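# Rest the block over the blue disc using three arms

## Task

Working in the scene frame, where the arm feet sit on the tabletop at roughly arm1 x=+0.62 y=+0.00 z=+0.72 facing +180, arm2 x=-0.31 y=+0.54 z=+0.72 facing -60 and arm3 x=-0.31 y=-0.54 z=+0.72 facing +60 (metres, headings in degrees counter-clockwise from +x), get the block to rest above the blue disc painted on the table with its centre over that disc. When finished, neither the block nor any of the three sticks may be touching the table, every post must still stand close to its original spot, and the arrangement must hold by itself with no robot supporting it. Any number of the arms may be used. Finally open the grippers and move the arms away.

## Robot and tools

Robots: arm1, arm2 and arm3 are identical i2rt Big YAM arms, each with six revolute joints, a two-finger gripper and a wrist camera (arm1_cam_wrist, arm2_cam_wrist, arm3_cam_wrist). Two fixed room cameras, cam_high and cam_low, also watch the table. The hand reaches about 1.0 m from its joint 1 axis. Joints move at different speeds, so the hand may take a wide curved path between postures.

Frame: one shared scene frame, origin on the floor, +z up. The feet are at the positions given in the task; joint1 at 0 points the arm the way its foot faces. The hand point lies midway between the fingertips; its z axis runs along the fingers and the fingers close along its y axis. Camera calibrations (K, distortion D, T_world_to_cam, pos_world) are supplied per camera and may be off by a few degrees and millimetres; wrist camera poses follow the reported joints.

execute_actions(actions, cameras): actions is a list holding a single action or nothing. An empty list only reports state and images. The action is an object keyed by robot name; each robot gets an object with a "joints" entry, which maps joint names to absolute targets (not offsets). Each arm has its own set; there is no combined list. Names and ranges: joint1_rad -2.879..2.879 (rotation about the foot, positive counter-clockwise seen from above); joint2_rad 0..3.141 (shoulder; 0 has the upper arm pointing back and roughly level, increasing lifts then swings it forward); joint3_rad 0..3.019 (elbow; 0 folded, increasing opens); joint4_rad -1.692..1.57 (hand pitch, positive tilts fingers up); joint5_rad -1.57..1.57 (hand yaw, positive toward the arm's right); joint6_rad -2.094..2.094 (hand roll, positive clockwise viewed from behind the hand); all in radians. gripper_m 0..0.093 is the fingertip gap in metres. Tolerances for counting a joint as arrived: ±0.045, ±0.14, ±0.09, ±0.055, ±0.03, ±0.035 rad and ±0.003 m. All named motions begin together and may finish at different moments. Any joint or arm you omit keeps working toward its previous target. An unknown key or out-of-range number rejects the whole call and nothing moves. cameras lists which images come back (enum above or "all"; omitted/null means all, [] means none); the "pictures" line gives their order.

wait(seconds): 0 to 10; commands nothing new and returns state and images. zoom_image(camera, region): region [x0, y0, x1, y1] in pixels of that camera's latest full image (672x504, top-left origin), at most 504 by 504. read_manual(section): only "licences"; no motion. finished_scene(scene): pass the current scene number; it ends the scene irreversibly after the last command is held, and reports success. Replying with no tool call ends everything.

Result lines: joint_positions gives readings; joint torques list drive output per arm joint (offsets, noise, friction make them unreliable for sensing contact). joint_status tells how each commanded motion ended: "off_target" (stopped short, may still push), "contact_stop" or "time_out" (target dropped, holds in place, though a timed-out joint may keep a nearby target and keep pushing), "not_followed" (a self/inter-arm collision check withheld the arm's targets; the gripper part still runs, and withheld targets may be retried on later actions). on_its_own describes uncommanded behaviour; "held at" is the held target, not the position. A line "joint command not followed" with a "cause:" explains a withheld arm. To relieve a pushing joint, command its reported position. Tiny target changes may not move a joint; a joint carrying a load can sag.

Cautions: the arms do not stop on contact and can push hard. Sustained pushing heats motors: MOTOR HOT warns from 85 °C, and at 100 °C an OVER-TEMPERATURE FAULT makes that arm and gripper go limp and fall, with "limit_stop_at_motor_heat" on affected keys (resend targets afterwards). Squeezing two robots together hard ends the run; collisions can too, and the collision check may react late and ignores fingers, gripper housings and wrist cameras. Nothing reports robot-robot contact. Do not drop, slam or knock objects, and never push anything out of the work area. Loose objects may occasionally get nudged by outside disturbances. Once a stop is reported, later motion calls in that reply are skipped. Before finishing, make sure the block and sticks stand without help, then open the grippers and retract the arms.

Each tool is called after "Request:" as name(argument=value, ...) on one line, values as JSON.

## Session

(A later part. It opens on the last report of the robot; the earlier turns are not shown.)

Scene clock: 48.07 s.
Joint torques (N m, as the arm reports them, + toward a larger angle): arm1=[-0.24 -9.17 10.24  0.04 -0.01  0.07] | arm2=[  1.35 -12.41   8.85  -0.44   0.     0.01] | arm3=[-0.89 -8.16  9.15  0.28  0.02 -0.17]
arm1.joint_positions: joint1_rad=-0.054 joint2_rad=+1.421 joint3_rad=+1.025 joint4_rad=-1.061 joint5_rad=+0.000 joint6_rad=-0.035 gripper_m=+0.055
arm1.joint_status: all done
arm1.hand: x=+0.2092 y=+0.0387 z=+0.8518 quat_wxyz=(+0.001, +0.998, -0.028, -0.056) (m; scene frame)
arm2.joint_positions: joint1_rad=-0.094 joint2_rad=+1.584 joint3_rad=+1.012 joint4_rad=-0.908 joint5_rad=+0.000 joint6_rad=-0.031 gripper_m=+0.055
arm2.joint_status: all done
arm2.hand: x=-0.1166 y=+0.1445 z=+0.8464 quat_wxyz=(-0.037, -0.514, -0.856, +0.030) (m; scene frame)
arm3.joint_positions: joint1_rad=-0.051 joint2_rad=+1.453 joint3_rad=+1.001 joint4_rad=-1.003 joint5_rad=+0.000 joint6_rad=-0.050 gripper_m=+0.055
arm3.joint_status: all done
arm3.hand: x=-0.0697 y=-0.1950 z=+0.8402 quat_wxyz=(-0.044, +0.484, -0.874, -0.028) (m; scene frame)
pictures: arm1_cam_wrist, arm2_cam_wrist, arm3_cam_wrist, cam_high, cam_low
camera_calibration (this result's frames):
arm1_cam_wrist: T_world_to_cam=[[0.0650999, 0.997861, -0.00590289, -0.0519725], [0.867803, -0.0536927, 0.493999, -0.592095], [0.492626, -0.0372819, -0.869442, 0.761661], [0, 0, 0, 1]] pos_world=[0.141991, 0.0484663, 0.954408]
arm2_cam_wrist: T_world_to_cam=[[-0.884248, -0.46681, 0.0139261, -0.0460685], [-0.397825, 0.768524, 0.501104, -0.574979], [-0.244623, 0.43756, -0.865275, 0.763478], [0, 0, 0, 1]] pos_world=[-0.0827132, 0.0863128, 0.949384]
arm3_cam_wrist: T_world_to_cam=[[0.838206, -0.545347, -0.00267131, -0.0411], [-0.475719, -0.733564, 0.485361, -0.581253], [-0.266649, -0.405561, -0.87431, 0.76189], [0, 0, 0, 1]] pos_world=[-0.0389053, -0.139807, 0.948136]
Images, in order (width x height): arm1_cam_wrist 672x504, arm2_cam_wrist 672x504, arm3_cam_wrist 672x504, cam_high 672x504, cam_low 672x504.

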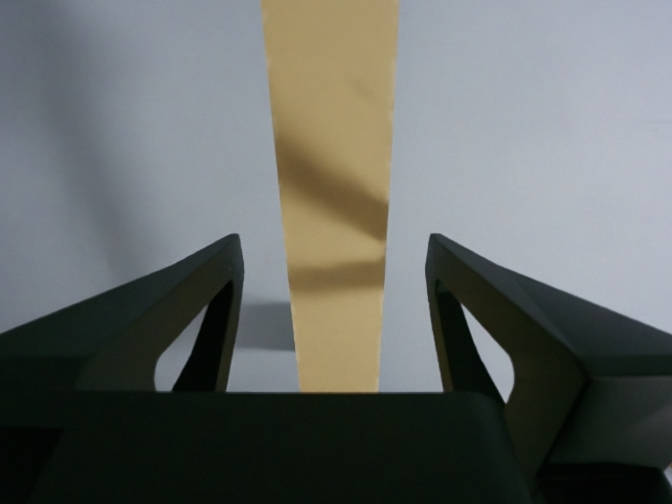

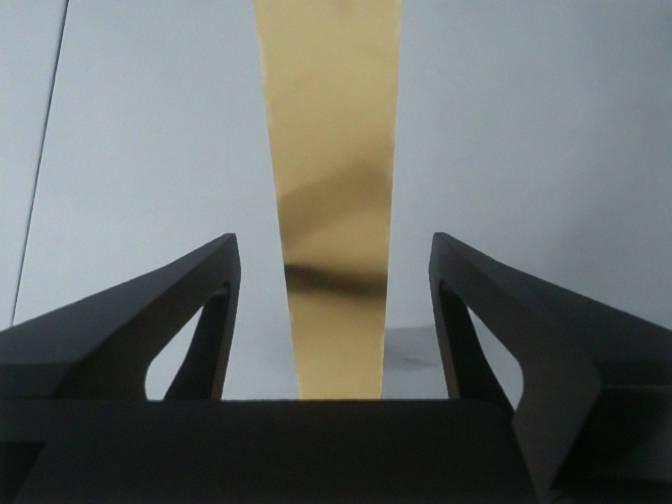

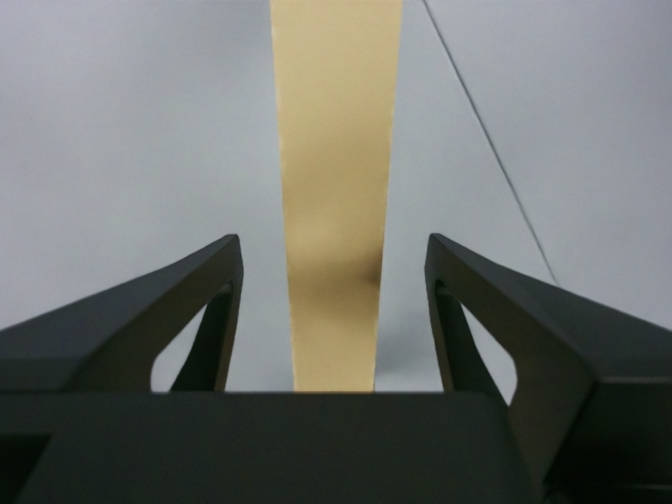

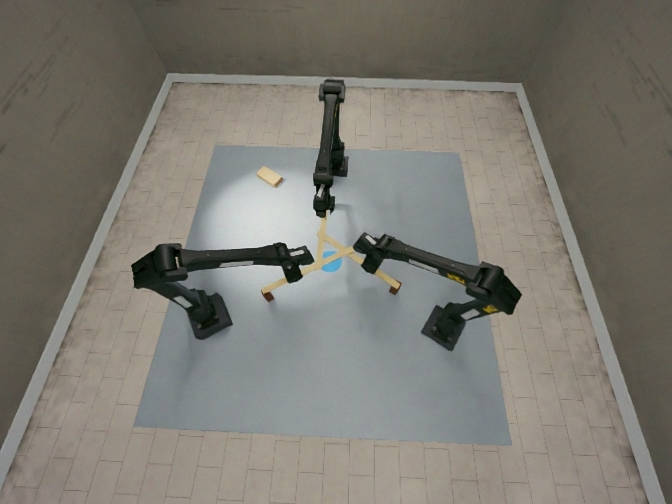

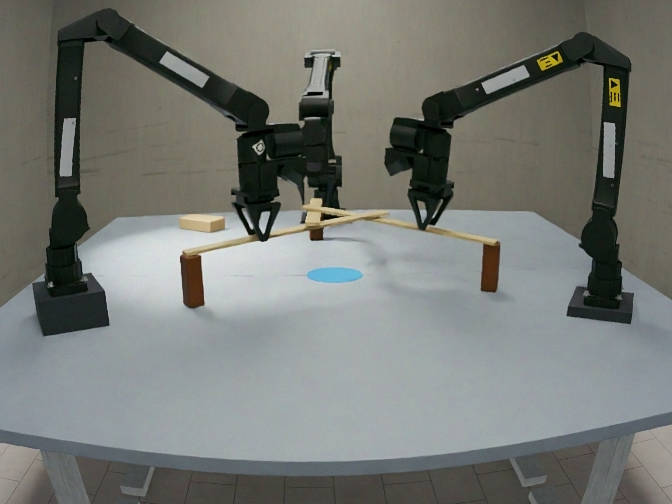

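Request:
execute_actions(actions=[{"arm1": {"joints": {"joint2_rad": 1.20}}, "arm2": {"joints": {"joint2_rad": 0.40}}, "arm3": {"joints": {"joint2_rad": 0.35}}}], cameras=["cam_high", "cam_low"])

Request:
zoom_image(camera="cam_high", region=[240, 150, 320, 210])

Request:
zoom_image(camera="cam_high", region=[250, 180, 420, 310])

Scene clock: 50.00 s.
Joint torques (N m, as the arm reports them, + toward a larger angle): arm1=[-0.26 -7.08 11.46  0.48 -0.02  0.07] | arm2=[ 1.82  3.33 10.2   1.09 -0.05  0.02] | arm3=[-1.23  4.68  9.38  1.61  0.04 -0.15]
arm1.joint_positions: joint1_rad=-0.054 joint2_rad=+1.186 joint3_rad=+1.025 joint4_rad=-1.061 joint5_rad=+0.000 joint6_rad=-0.035 gripper_m=+0.055
arm1.joint_status: all done
arm1.hand: x=+0.2182 y=+0.0387 z=+0.9428 quat_wxyz=(-0.007, +0.985, -0.028, -0.173) (m; scene frame)
arm2.joint_positions: joint1_rad=-0.094 joint2_rad=+0.395 joint3_rad=+1.012 joint4_rad=-0.910 joint5_rad=+0.000 joint6_rad=-0.031 gripper_m=+0.055
arm2.joint_status: all done
arm2.hand: x=-0.1988 y=+0.3209 z=+1.2778 quat_wxyz=(-0.501, -0.410, -0.688, +0.327) (m; scene frame)
arm3.joint_positions: joint1_rad=-0.051 joint2_rad=+0.351 joint3_rad=+1.001 joint4_rad=-1.003 joint5_rad=+0.000 joint6_rad=-0.050 gripper_m=+0.055
arm3.joint_status: all done
arm3.hand: x=-0.1739 y=-0.3519 z=+1.2094 quat_wxyz=(-0.507, +0.396, -0.722, -0.254) (m; scene frame)
pictures: cam_high, cam_low
Images, in order (width x height): cam_high 672x504, cam_low 672x504.

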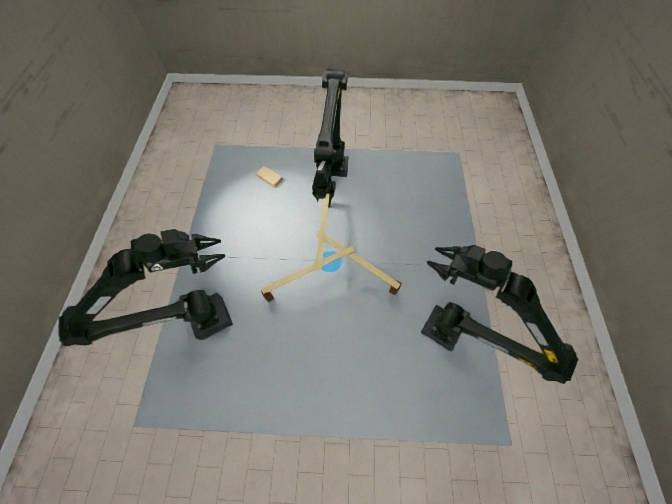

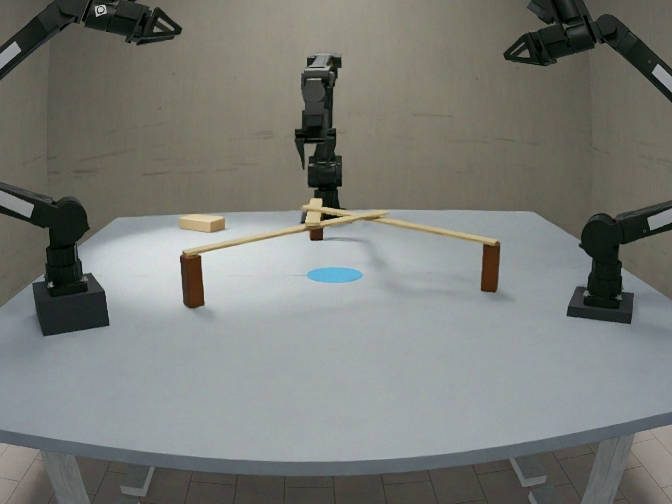

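Region (240, 150, 320, 210) of cam_high's 672x504 image, scaled by 6.300, with more detail than that image has; it fills the top 378 rows of this view, and the rest is white.

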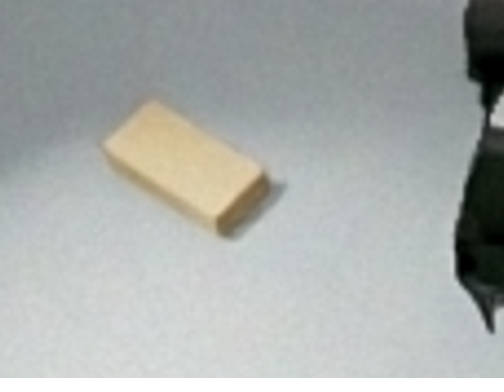

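Region (250, 180, 420, 310) of cam_high's 672x504 image, scaled by 2.965, with more detail than that image has; it fills the top 385 rows of this view, and the rest is white.

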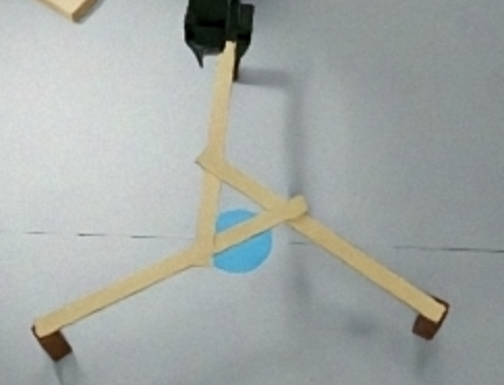

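Request:
execute_actions(actions=[{"arm1": {"joints": {"joint1_rad": -1.222, "joint2_rad": 1.22, "joint3_rad": 0.876, "joint4_rad": -0.819, "joint6_rad": 0.909, "gripper_m": 0.092}}, "arm2": {"joints": {"joint1_rad": 0.0, "joint2_rad": 0.05, "joint3_rad": 0.06, "joint4_rad": 0.28, "gripper_m": 0.09}}, "arm3": {"joints": {"joint1_rad": 0.0, "joint2_rad": 0.05, "joint3_rad": 0.06, "joint4_rad": 0.28, "gripper_m": 0.09}}}])

Scene clock: 54.43 s.
Joint torques (N m, as the arm reports them, + toward a larger angle): arm1=[-0.17 -7.98 10.49  1.61  0.07  0.06] | arm2=[ 1.95  3.1  11.14  2.24 -0.04  0.02] | arm3=[-0.1   4.8   8.83  2.44  0.02 -0.16]
arm1.joint_positions: joint1_rad=-1.218 joint2_rad=+1.217 joint3_rad=+0.880 joint4_rad=-0.832 joint5_rad=+0.000 joint6_rad=+0.898 gripper_m=+0.092
arm1.joint_status: all done
arm1.hand: x=+0.4926 y=+0.3920 z=+0.8819 quat_wxyz=(-0.033, +0.465, -0.863, -0.193) (m; scene frame)
arm2.joint_positions: joint1_rad=-0.003 joint2_rad=+0.052 joint3_rad=+0.057 joint4_rad=+0.260 joint5_rad=+0.000 joint6_rad=-0.031 gripper_m=+0.090
arm2.joint_status: all done
arm2.hand: x=-0.1696 y=+0.3117 z=+1.0731 quat_wxyz=(-0.686, -0.284, -0.535, +0.403) (m; scene frame)
arm3.joint_positions: joint1_rad=-0.005 joint2_rad=+0.043 joint3_rad=+0.057 joint4_rad=+0.259 joint5_rad=+0.000 joint6_rad=-0.050 gripper_m=+0.090
arm3.joint_status: all done
arm3.hand: x=-0.1635 y=-0.3122 z=+1.0248 quat_wxyz=(-0.703, +0.303, -0.528, -0.369) (m; scene frame)
pictures: arm1_cam_wrist, arm2_cam_wrist, arm3_cam_wrist, cam_high, cam_low
camera_calibration (this result's frames):
arm1_cam_wrist: T_world_to_cam=[[0.810488, -0.500662, -0.304051, 0.0604519], [-0.391265, -0.849023, 0.355067, 0.220484], [-0.435915, -0.168813, -0.884014, 1.18321], [0, 0, 0, 1]] pos_world=[0.553049, 0.417202, 0.986064]
arm2_cam_wrist: T_world_to_cam=[[-0.857525, -0.513085, 0.0373461, -0.0241137], [-0.206016, 0.275983, -0.938824, 0.893017], [0.47139, -0.812759, -0.342367, 0.823562], [0, 0, 0, 1]] pos_world=[-0.224921, 0.410527, 1.12125]
arm3_cam_wrist: T_world_to_cam=[[0.837772, -0.545716, 0.0182217, -0.0475031], [-0.17217, -0.295686, -0.939642, 0.845236], [0.518165, 0.784069, -0.341673, 0.804615], [0, 0, 0, 1]] pos_world=[-0.231603, -0.406872, 1.07]
Images, in order (width x height): arm1_cam_wrist 672x504, arm2_cam_wrist 672x504, arm3_cam_wrist 672x504, cam_high 672x504, cam_low 672x504.

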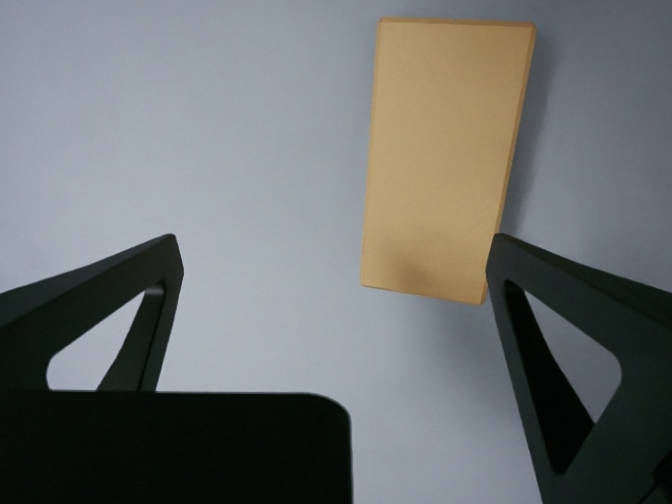

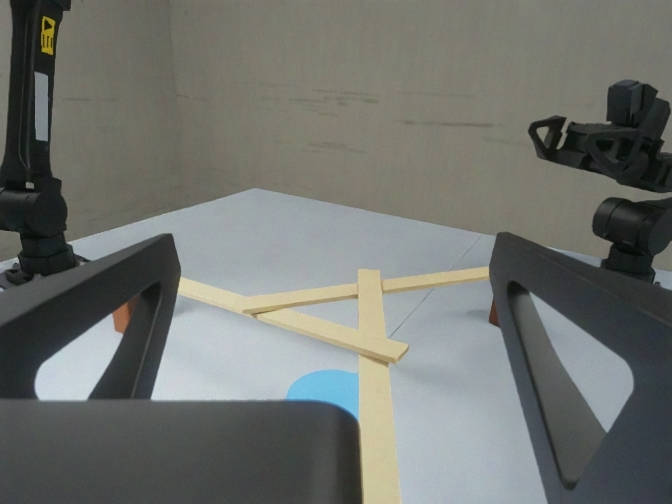

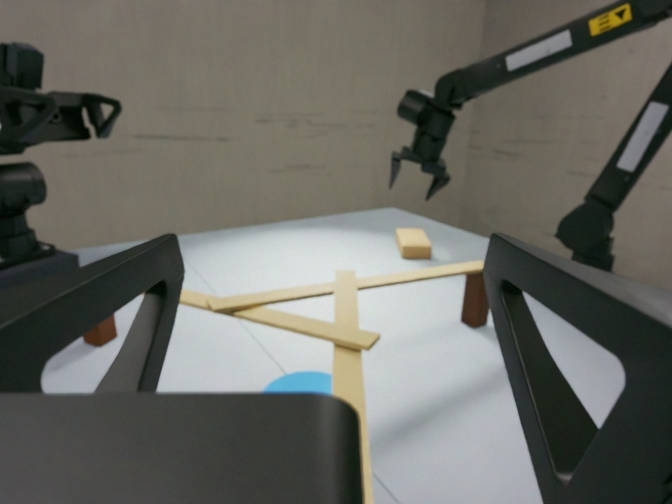

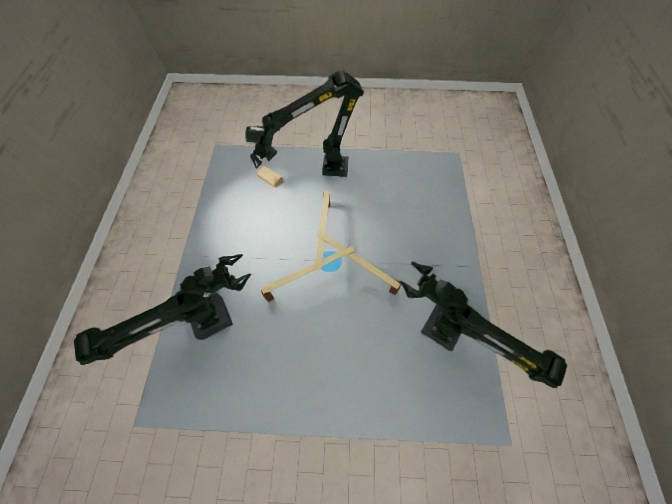

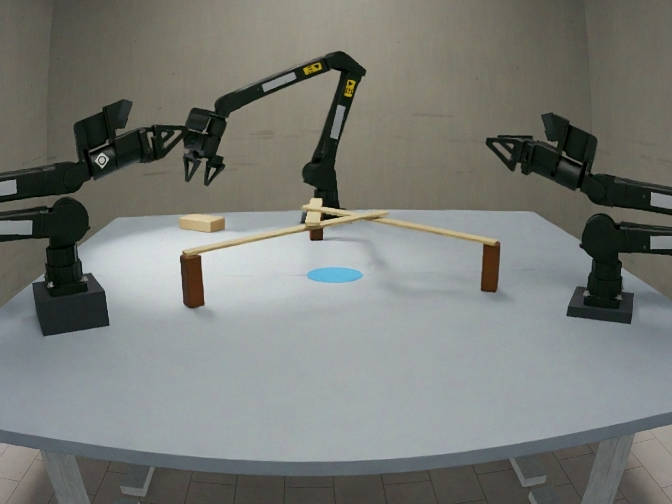

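Request:
execute_actions(actions=[{"arm1": {"joints": {"joint1_rad": -1.262, "joint2_rad": 1.45, "joint6_rad": 0.865}}}], cameras=["arm1_cam_wrist", "arm3_cam_wrist", "cam_low"])

Scene clock: 57.17 s.
Joint torques (N m, as the arm reports them, + toward a larger angle): arm1=[ -0.56 -10.63   8.96   1.17   0.07  -0.13] | arm2=[ 2.17  2.43 11.11  2.47  0.    0.01] | arm3=[-0.04  4.87  8.89  2.38  0.03 -0.16]
arm1.joint_positions: joint1_rad=-1.254 joint2_rad=+1.457 joint3_rad=+0.879 joint4_rad=-0.832 joint5_rad=+0.000 joint6_rad=+0.875 gripper_m=+0.092
arm1.joint_status: all done
arm1.hand: x=+0.5083 y=+0.3903 z=+0.7885 quat_wxyz=(-0.014, +0.467, -0.881, -0.075) (m; scene frame)
arm2.joint_positions: joint1_rad=-0.003 joint2_rad=+0.052 joint3_rad=+0.057 joint4_rad=+0.260 joint5_rad=+0.000 joint6_rad=-0.031 gripper_m=+0.090
arm2.joint_status: not commanded
arm2.hand: x=-0.1696 y=+0.3117 z=+1.0731 quat_wxyz=(-0.686, -0.284, -0.535, +0.403) (m; scene frame)
arm3.joint_positions: joint1_rad=-0.005 joint2_rad=+0.043 joint3_rad=+0.057 joint4_rad=+0.259 joint5_rad=+0.000 joint6_rad=-0.050 gripper_m=+0.090
arm3.joint_status: not commanded
arm3.hand: x=-0.1635 y=-0.3122 z=+1.0248 quat_wxyz=(-0.703, +0.303, -0.528, -0.369) (m; scene frame)
pictures: arm1_cam_wrist, arm3_cam_wrist, cam_low
camera_calibration (this result's frames):
arm1_cam_wrist: T_world_to_cam=[[0.819974, -0.559816, -0.119365, -0.108899], [-0.434967, -0.744955, 0.505813, 0.12114], [-0.372083, -0.362834, -0.854345, 1.12706], [0, 0, 0, 1]] pos_world=[0.561345, 0.438214, 0.888621]
arm3_cam_wrist: T_world_to_cam=[[0.837772, -0.545716, 0.0182217, -0.0475031], [-0.17217, -0.295686, -0.939642, 0.845236], [0.518165, 0.784069, -0.341673, 0.804615], [0, 0, 0, 1]] pos_world=[-0.231603, -0.406872, 1.07]
Images, in order (width x height): arm1_cam_wrist 672x504, arm3_cam_wrist 672x504, cam_low 672x504.

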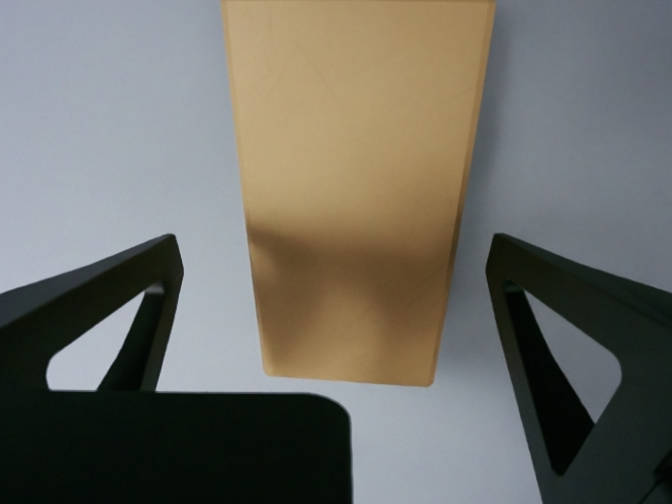

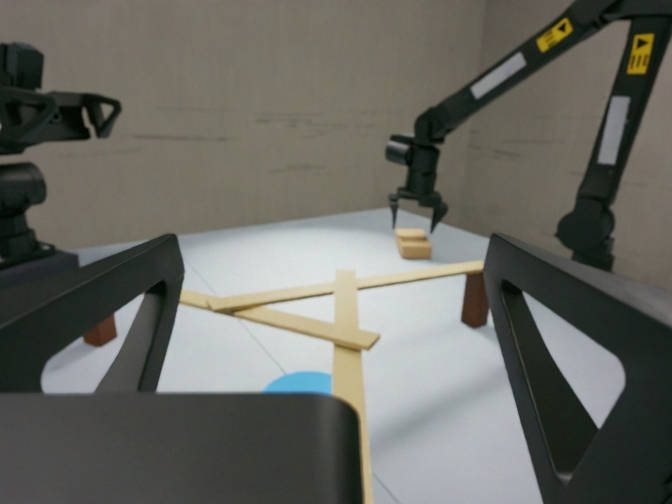

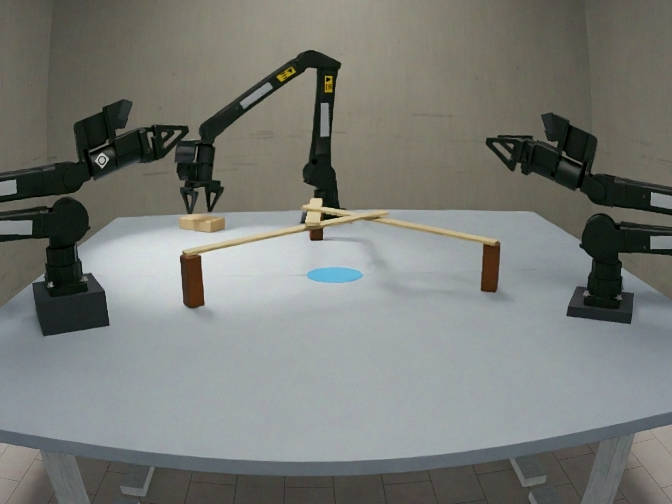

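Request:
execute_actions(actions=[{"arm1": {"joints": {"joint2_rad": 1.562}}}], cameras=["arm1_cam_wrist", "cam_low"])

Scene clock: 60.27 s.
Joint torques (N m, as the arm reports them, + toward a larger angle): arm1=[ -0.52 -10.71   8.07   0.95   0.07  -0.13] | arm2=[ 1.95  2.67 11.01  2.25 -0.02 -0.01] | arm3=[-0.3   4.85  8.85  2.44  0.05 -0.15]
arm1.joint_positions: joint1_rad=-1.254 joint2_rad=+1.559 joint3_rad=+0.879 joint4_rad=-0.832 joint5_rad=+0.000 joint6_rad=+0.875 gripper_m=+0.092
arm1.joint_status: all done
arm1.hand: x=+0.5107 y=+0.3814 z=+0.7498 quat_wxyz=(-0.004, +0.469, -0.883, -0.025) (m; scene frame)
arm2.joint_positions: joint1_rad=-0.003 joint2_rad=+0.052 joint3_rad=+0.057 joint4_rad=+0.260 joint5_rad=+0.000 joint6_rad=-0.031 gripper_m=+0.090
arm2.joint_status: not commanded
arm2.hand: x=-0.1696 y=+0.3117 z=+1.0731 quat_wxyz=(-0.686, -0.284, -0.535, +0.403) (m; scene frame)
arm3.joint_positions: joint1_rad=-0.005 joint2_rad=+0.043 joint3_rad=+0.057 joint4_rad=+0.259 joint5_rad=+0.000 joint6_rad=-0.050 gripper_m=+0.090
arm3.joint_status: not commanded
arm3.hand: x=-0.1635 y=-0.3122 z=+1.0248 quat_wxyz=(-0.703, +0.303, -0.528, -0.369) (m; scene frame)
pictures: arm1_cam_wrist, cam_low
camera_calibration (this result's frames):
arm1_cam_wrist: T_world_to_cam=[[0.822385, -0.567474, -0.0407004, -0.177783], [-0.449918, -0.692472, 0.563965, 0.0792032], [-0.348219, -0.445484, -0.824795, 1.08885], [0, 0, 0, 1]] pos_world=[0.561, 0.439025, 0.846176]
Images, in order (width x height): arm1_cam_wrist 672x504, cam_low 672x504.

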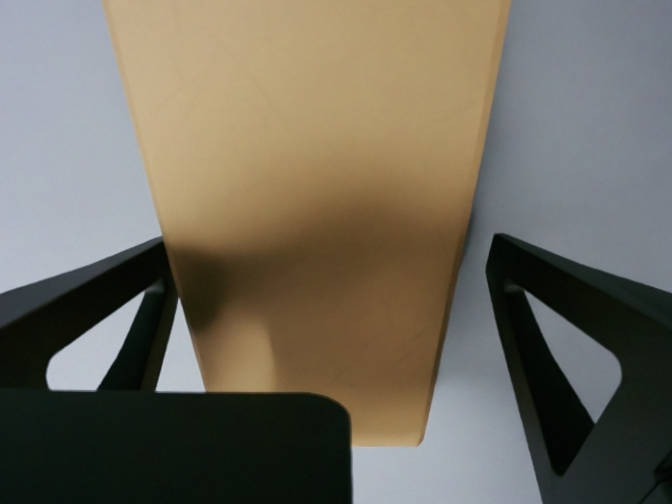

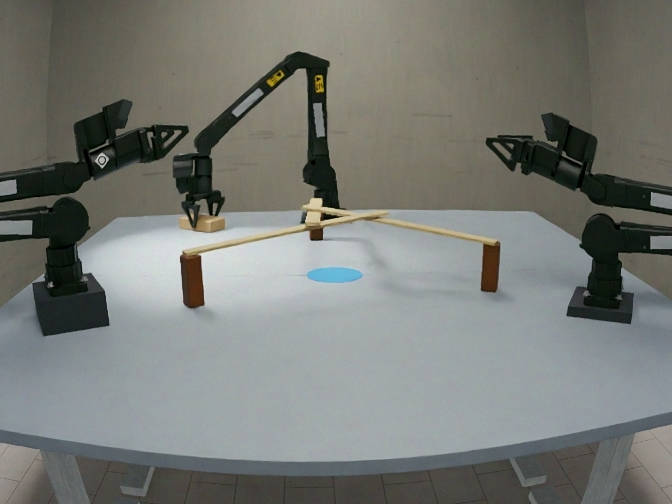

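Request:
execute_actions(actions=[{"arm1": {"joints": {"gripper_m": 0.05}}}], cameras=["arm1_cam_wrist", "cam_low", "arm3_cam_wrist"])

Request:
zoom_image(camera="cam_low", region=[150, 170, 270, 250])

Scene clock: 68.13 s.
Joint torques (N m, as the arm reports them, + toward a larger angle): arm1=[ -0.48 -10.79   8.1    0.87   0.07  -0.12] | arm2=[ 1.79  2.73 11.21  2.28 -0.02  0.04] | arm3=[-0.08  4.73  8.81  2.43  0.04 -0.17]
arm1.joint_positions: joint1_rad=-1.254 joint2_rad=+1.559 joint3_rad=+0.879 joint4_rad=-0.830 joint5_rad=+0.000 joint6_rad=+0.874 gripper_m=+0.069
arm1.joint_status: gripper_m off_target (ended at +0.069, target +0.050)
arm1.hand: x=+0.5107 y=+0.3820 z=+0.7498 quat_wxyz=(-0.004, +0.469, -0.883, -0.026) (m; scene frame)
arm2.joint_positions: joint1_rad=-0.003 joint2_rad=+0.052 joint3_rad=+0.057 joint4_rad=+0.260 joint5_rad=+0.000 joint6_rad=-0.031 gripper_m=+0.090
arm2.joint_status: not commanded
arm2.hand: x=-0.1696 y=+0.3117 z=+1.0731 quat_wxyz=(-0.686, -0.284, -0.535, +0.403) (m; scene frame)
arm3.joint_positions: joint1_rad=-0.005 joint2_rad=+0.043 joint3_rad=+0.057 joint4_rad=+0.259 joint5_rad=+0.000 joint6_rad=-0.050 gripper_m=+0.090
arm3.joint_status: not commanded
arm3.hand: x=-0.1635 y=-0.3122 z=+1.0248 quat_wxyz=(-0.703, +0.303, -0.528, -0.369) (m; scene frame)
pictures: arm1_cam_wrist, arm3_cam_wrist, cam_low
camera_calibration (this result's frames):
arm1_cam_wrist: T_world_to_cam=[[0.82279, -0.56676, -0.0424307, -0.176625], [-0.449071, -0.694061, 0.562684, 0.0807204], [-0.348357, -0.443916, -0.825582, 1.08919], [0, 0, 0, 1]] pos_world=[0.561002, 0.439431, 0.846303]
arm3_cam_wrist: T_world_to_cam=[[0.837772, -0.545716, 0.0182217, -0.0475031], [-0.17217, -0.295686, -0.939642, 0.845236], [0.518165, 0.784069, -0.341673, 0.804615], [0, 0, 0, 1]] pos_world=[-0.231603, -0.406872, 1.07]
Images, in order (width x height): arm1_cam_wrist 672x504, arm3_cam_wrist 672x504, cam_low 672x504.

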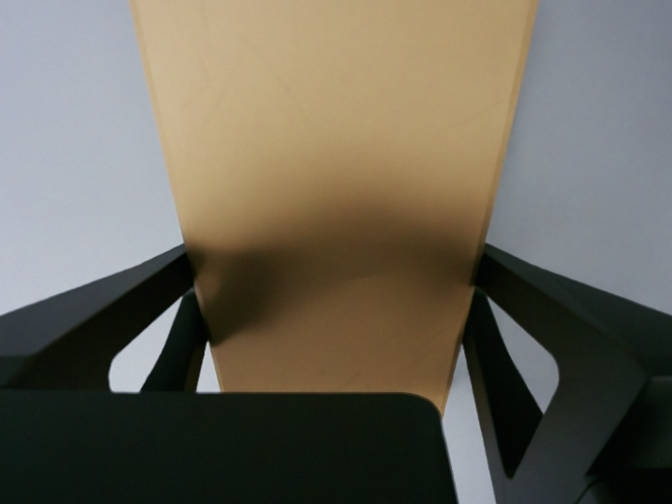

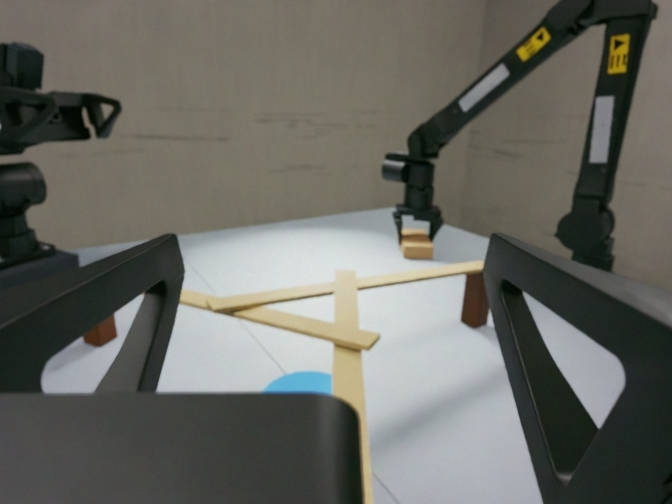

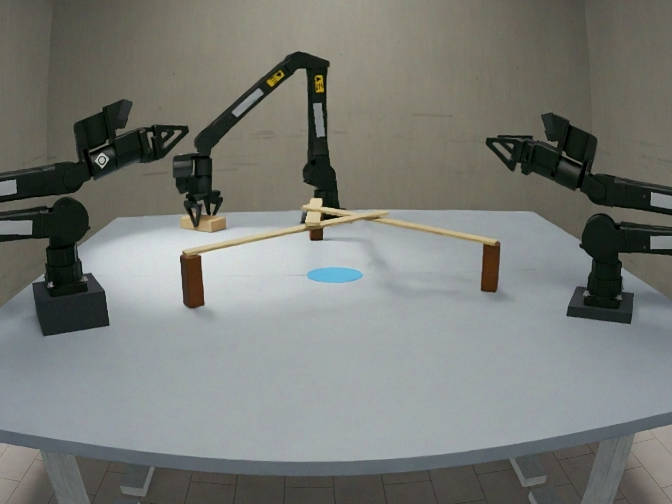

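Region (150, 170, 270, 250) of cam_low's 672x504 image, scaled by 4.200, with more detail than that image has.

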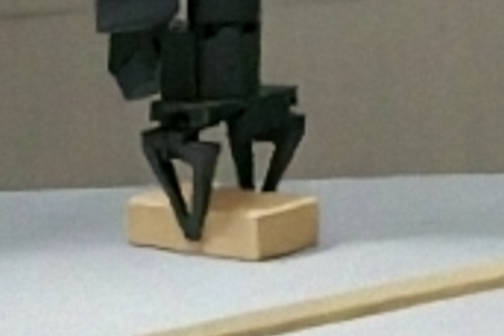

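Request:
execute_actions(actions=[{"arm1": {"joints": {"joint2_rad": 1.45, "joint3_rad": 1.17}}}], cameras=["cam_high", "cam_low"])

Request:
zoom_image(camera="cam_high", region=[295, 215, 375, 285])

Request:
zoom_image(camera="cam_high", region=[250, 180, 420, 310])

Scene clock: 72.10 s.
Joint torques (N m, as the arm reports them, + toward a larger angle): arm1=[ -0.46 -11.05  13.67   1.4    0.06  -0.14] | arm2=[ 2.25  2.55 11.13  2.27  0.    0.05] | arm3=[-0.13  4.8   8.88  2.47  0.04 -0.16]
arm1.joint_positions: joint1_rad=-1.254 joint2_rad=+1.440 joint3_rad=+1.145 joint4_rad=-0.826 joint5_rad=+0.000 joint6_rad=+0.874 gripper_m=+0.069
arm1.joint_status: all done
arm1.hand: x=+0.4790 y=+0.4938 z=+0.9069 quat_wxyz=(-0.044, +0.458, -0.862, -0.215) (m; scene frame)
arm2.joint_positions: joint1_rad=-0.003 joint2_rad=+0.052 joint3_rad=+0.057 joint4_rad=+0.260 joint5_rad=+0.000 joint6_rad=-0.031 gripper_m=+0.090
arm2.joint_status: not commanded
arm2.hand: x=-0.1696 y=+0.3117 z=+1.0731 quat_wxyz=(-0.686, -0.284, -0.535, +0.403) (m; scene frame)
arm3.joint_positions: joint1_rad=-0.005 joint2_rad=+0.043 joint3_rad=+0.057 joint4_rad=+0.259 joint5_rad=+0.000 joint6_rad=-0.050 gripper_m=+0.090
arm3.joint_status: not commanded
arm3.hand: x=-0.1635 y=-0.3122 z=+1.0248 quat_wxyz=(-0.703, +0.303, -0.528, -0.369) (m; scene frame)
pictures: cam_high, cam_low
Images, in order (width x height): cam_high 672x504, cam_low 672x504.

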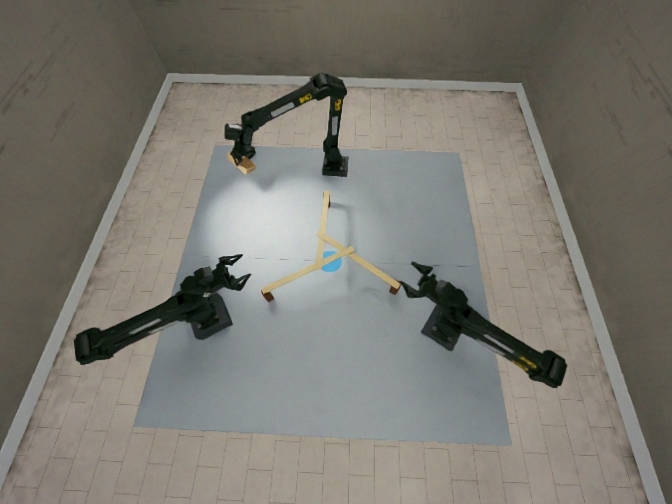

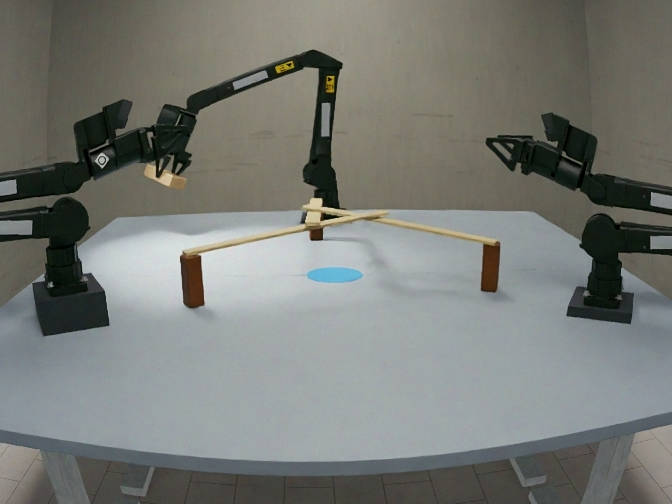

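Region (295, 215, 375, 285) of cam_high's 672x504 image, scaled by 6.300, with more detail than that image has; it fills the top 441 rows of this view, and the rest is white.

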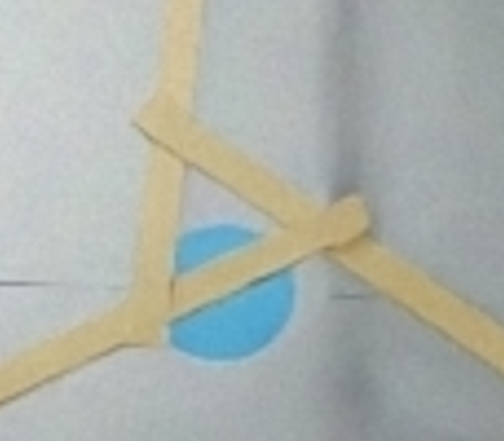

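Region (250, 180, 420, 310) of cam_high's 672x504 image, scaled by 2.965, with more detail than that image has; it fills the top 385 rows of this view, and the rest is white.

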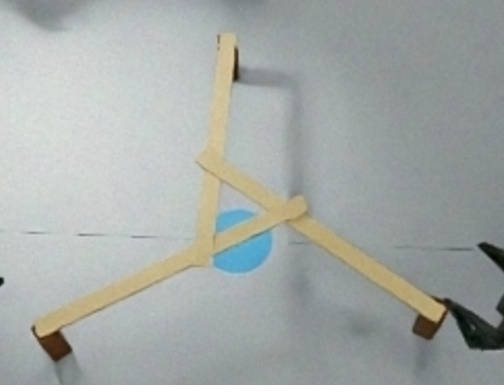

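Request:
execute_actions(actions=[{"arm1": {"joints": {"joint1_rad": 0.030, "joint2_rad": 1.79, "joint3_rad": 1.850, "joint4_rad": -1.399, "joint6_rad": 0.548}}}])

Scene clock: 74.73 s.
Joint torques (N m, as the arm reports them, + toward a larger angle): arm1=[ -0.46 -18.06  15.13   0.17   0.18  -0.11] | arm2=[ 2.32  2.69 11.18  2.32 -0.05 -0.04] | arm3=[-0.02  4.92  8.79  2.49  0.04 -0.16]
arm1.joint_positions: joint1_rad=+0.040 joint2_rad=+1.801 joint3_rad=+1.812 joint4_rad=-1.385 joint5_rad=-0.004 joint6_rad=+0.557 gripper_m=+0.069
arm1.joint_status: all done
arm1.hand: x=+0.0158 y=-0.0001 z=+0.9754 quat_wxyz=(+0.033, +0.957, -0.272, -0.093) (m; scene frame)
arm2.joint_positions: joint1_rad=-0.003 joint2_rad=+0.052 joint3_rad=+0.057 joint4_rad=+0.260 joint5_rad=+0.000 joint6_rad=-0.031 gripper_m=+0.090
arm2.joint_status: not commanded
arm2.hand: x=-0.1696 y=+0.3117 z=+1.0731 quat_wxyz=(-0.686, -0.284, -0.535, +0.403) (m; scene frame)
arm3.joint_positions: joint1_rad=-0.005 joint2_rad=+0.043 joint3_rad=+0.057 joint4_rad=+0.259 joint5_rad=+0.000 joint6_rad=-0.050 gripper_m=+0.090
arm3.joint_status: not commanded
arm3.hand: x=-0.1635 y=-0.3122 z=+1.0248 quat_wxyz=(-0.703, +0.303, -0.528, -0.369) (m; scene frame)
pictures: arm1_cam_wrist, arm2_cam_wrist, arm3_cam_wrist, cam_high, cam_low
camera_calibration (this result's frames):
arm1_cam_wrist: T_world_to_cam=[[0.522638, 0.844753, -0.115073, 0.0993545], [0.785829, -0.424979, 0.449295, -0.44262], [0.33064, -0.325246, -0.885941, 0.981602], [0, 0, 0, 1]] pos_world=[-0.0286599, 0.0472286, 1.07994]
arm2_cam_wrist: T_world_to_cam=[[-0.857525, -0.513085, 0.0373461, -0.0241137], [-0.206016, 0.275983, -0.938824, 0.893017], [0.47139, -0.812759, -0.342367, 0.823562], [0, 0, 0, 1]] pos_world=[-0.224921, 0.410527, 1.12125]
arm3_cam_wrist: T_world_to_cam=[[0.837772, -0.545716, 0.0182217, -0.0475031], [-0.17217, -0.295686, -0.939642, 0.845236], [0.518165, 0.784069, -0.341673, 0.804615], [0, 0, 0, 1]] pos_world=[-0.231603, -0.406872, 1.07]
Images, in order (width x height): arm1_cam_wrist 672x504, arm2_cam_wrist 672x504, arm3_cam_wrist 672x504, cam_high 672x504, cam_low 672x504.

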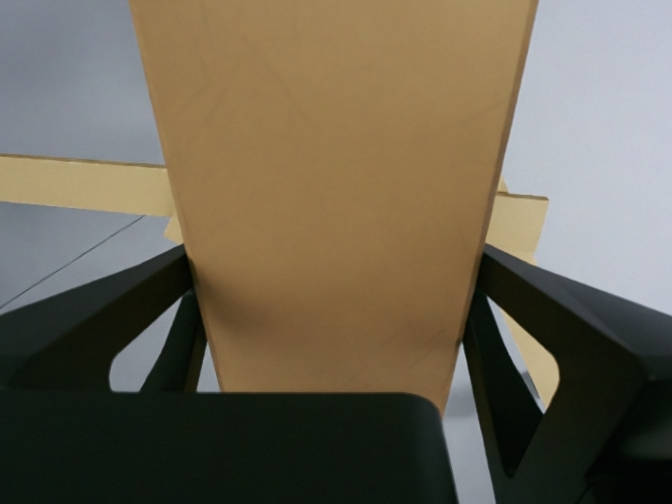

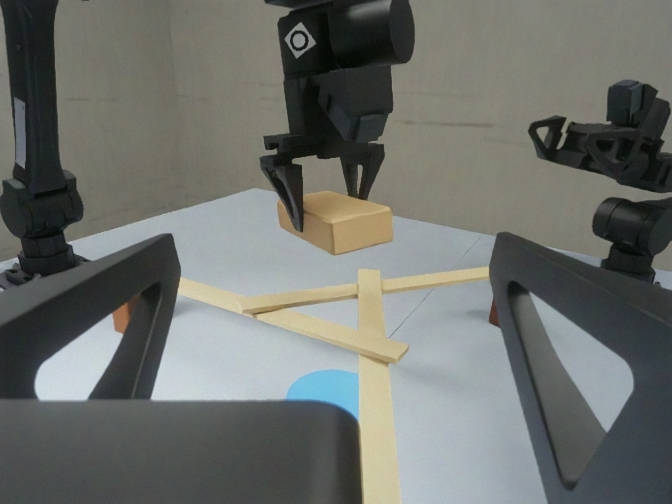

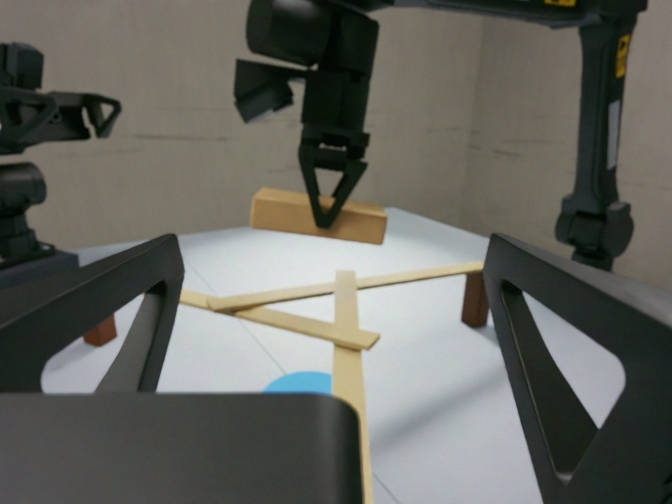

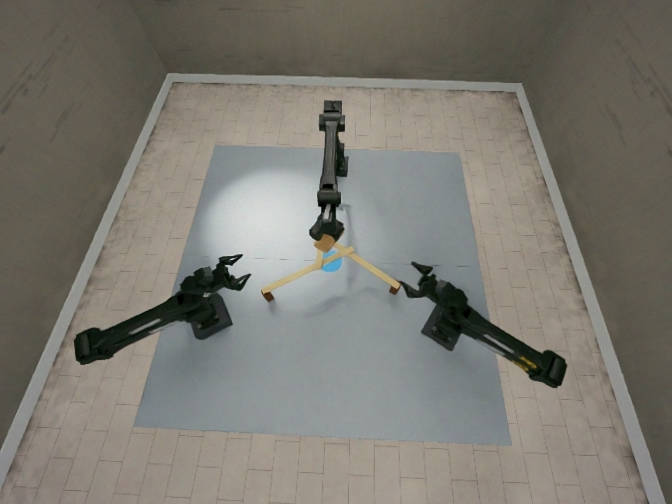

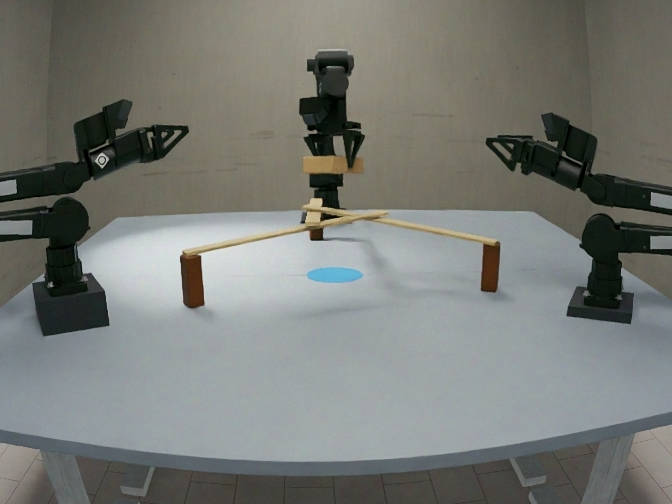

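Request:
zoom_image(camera="cam_low", region=[275, 140, 415, 290])

Request:
zoom_image(camera="arm3_cam_wrist", region=[180, 170, 480, 400])

Request:
zoom_image(camera="arm2_cam_wrist", region=[180, 170, 480, 400])

Region (275, 140, 415, 290) of cam_low's 672x504 image, scaled by 3.360, with more detail than that image has; it fills the left 470 columns of this view, and the rest is white.

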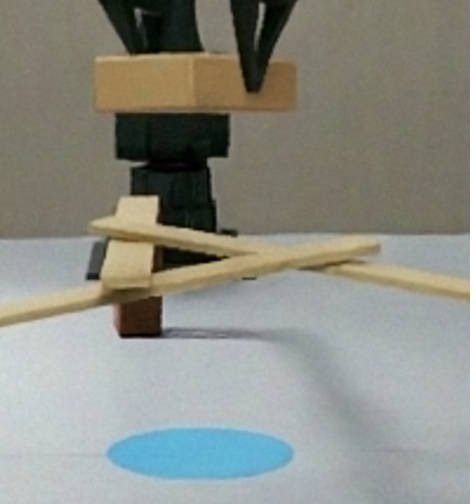

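Region (180, 170, 480, 400) of arm3_cam_wrist's 672x504 image, scaled by 1.680, with more detail than that image has; it fills the top 386 rows of this view, and the rest is white.

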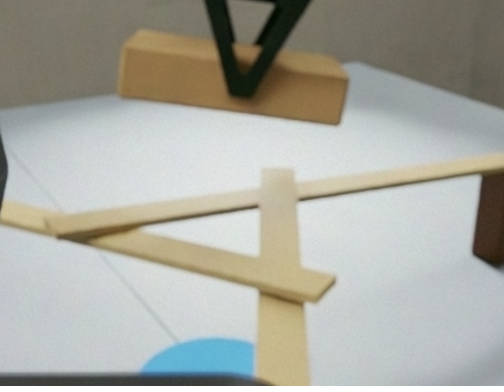

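Region (180, 170, 480, 400) of arm2_cam_wrist's 672x504 image, scaled by 1.680, with more detail than that image has; it fills the top 386 rows of this view, and the rest is white.

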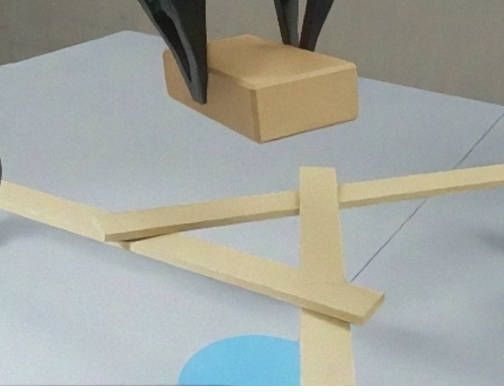

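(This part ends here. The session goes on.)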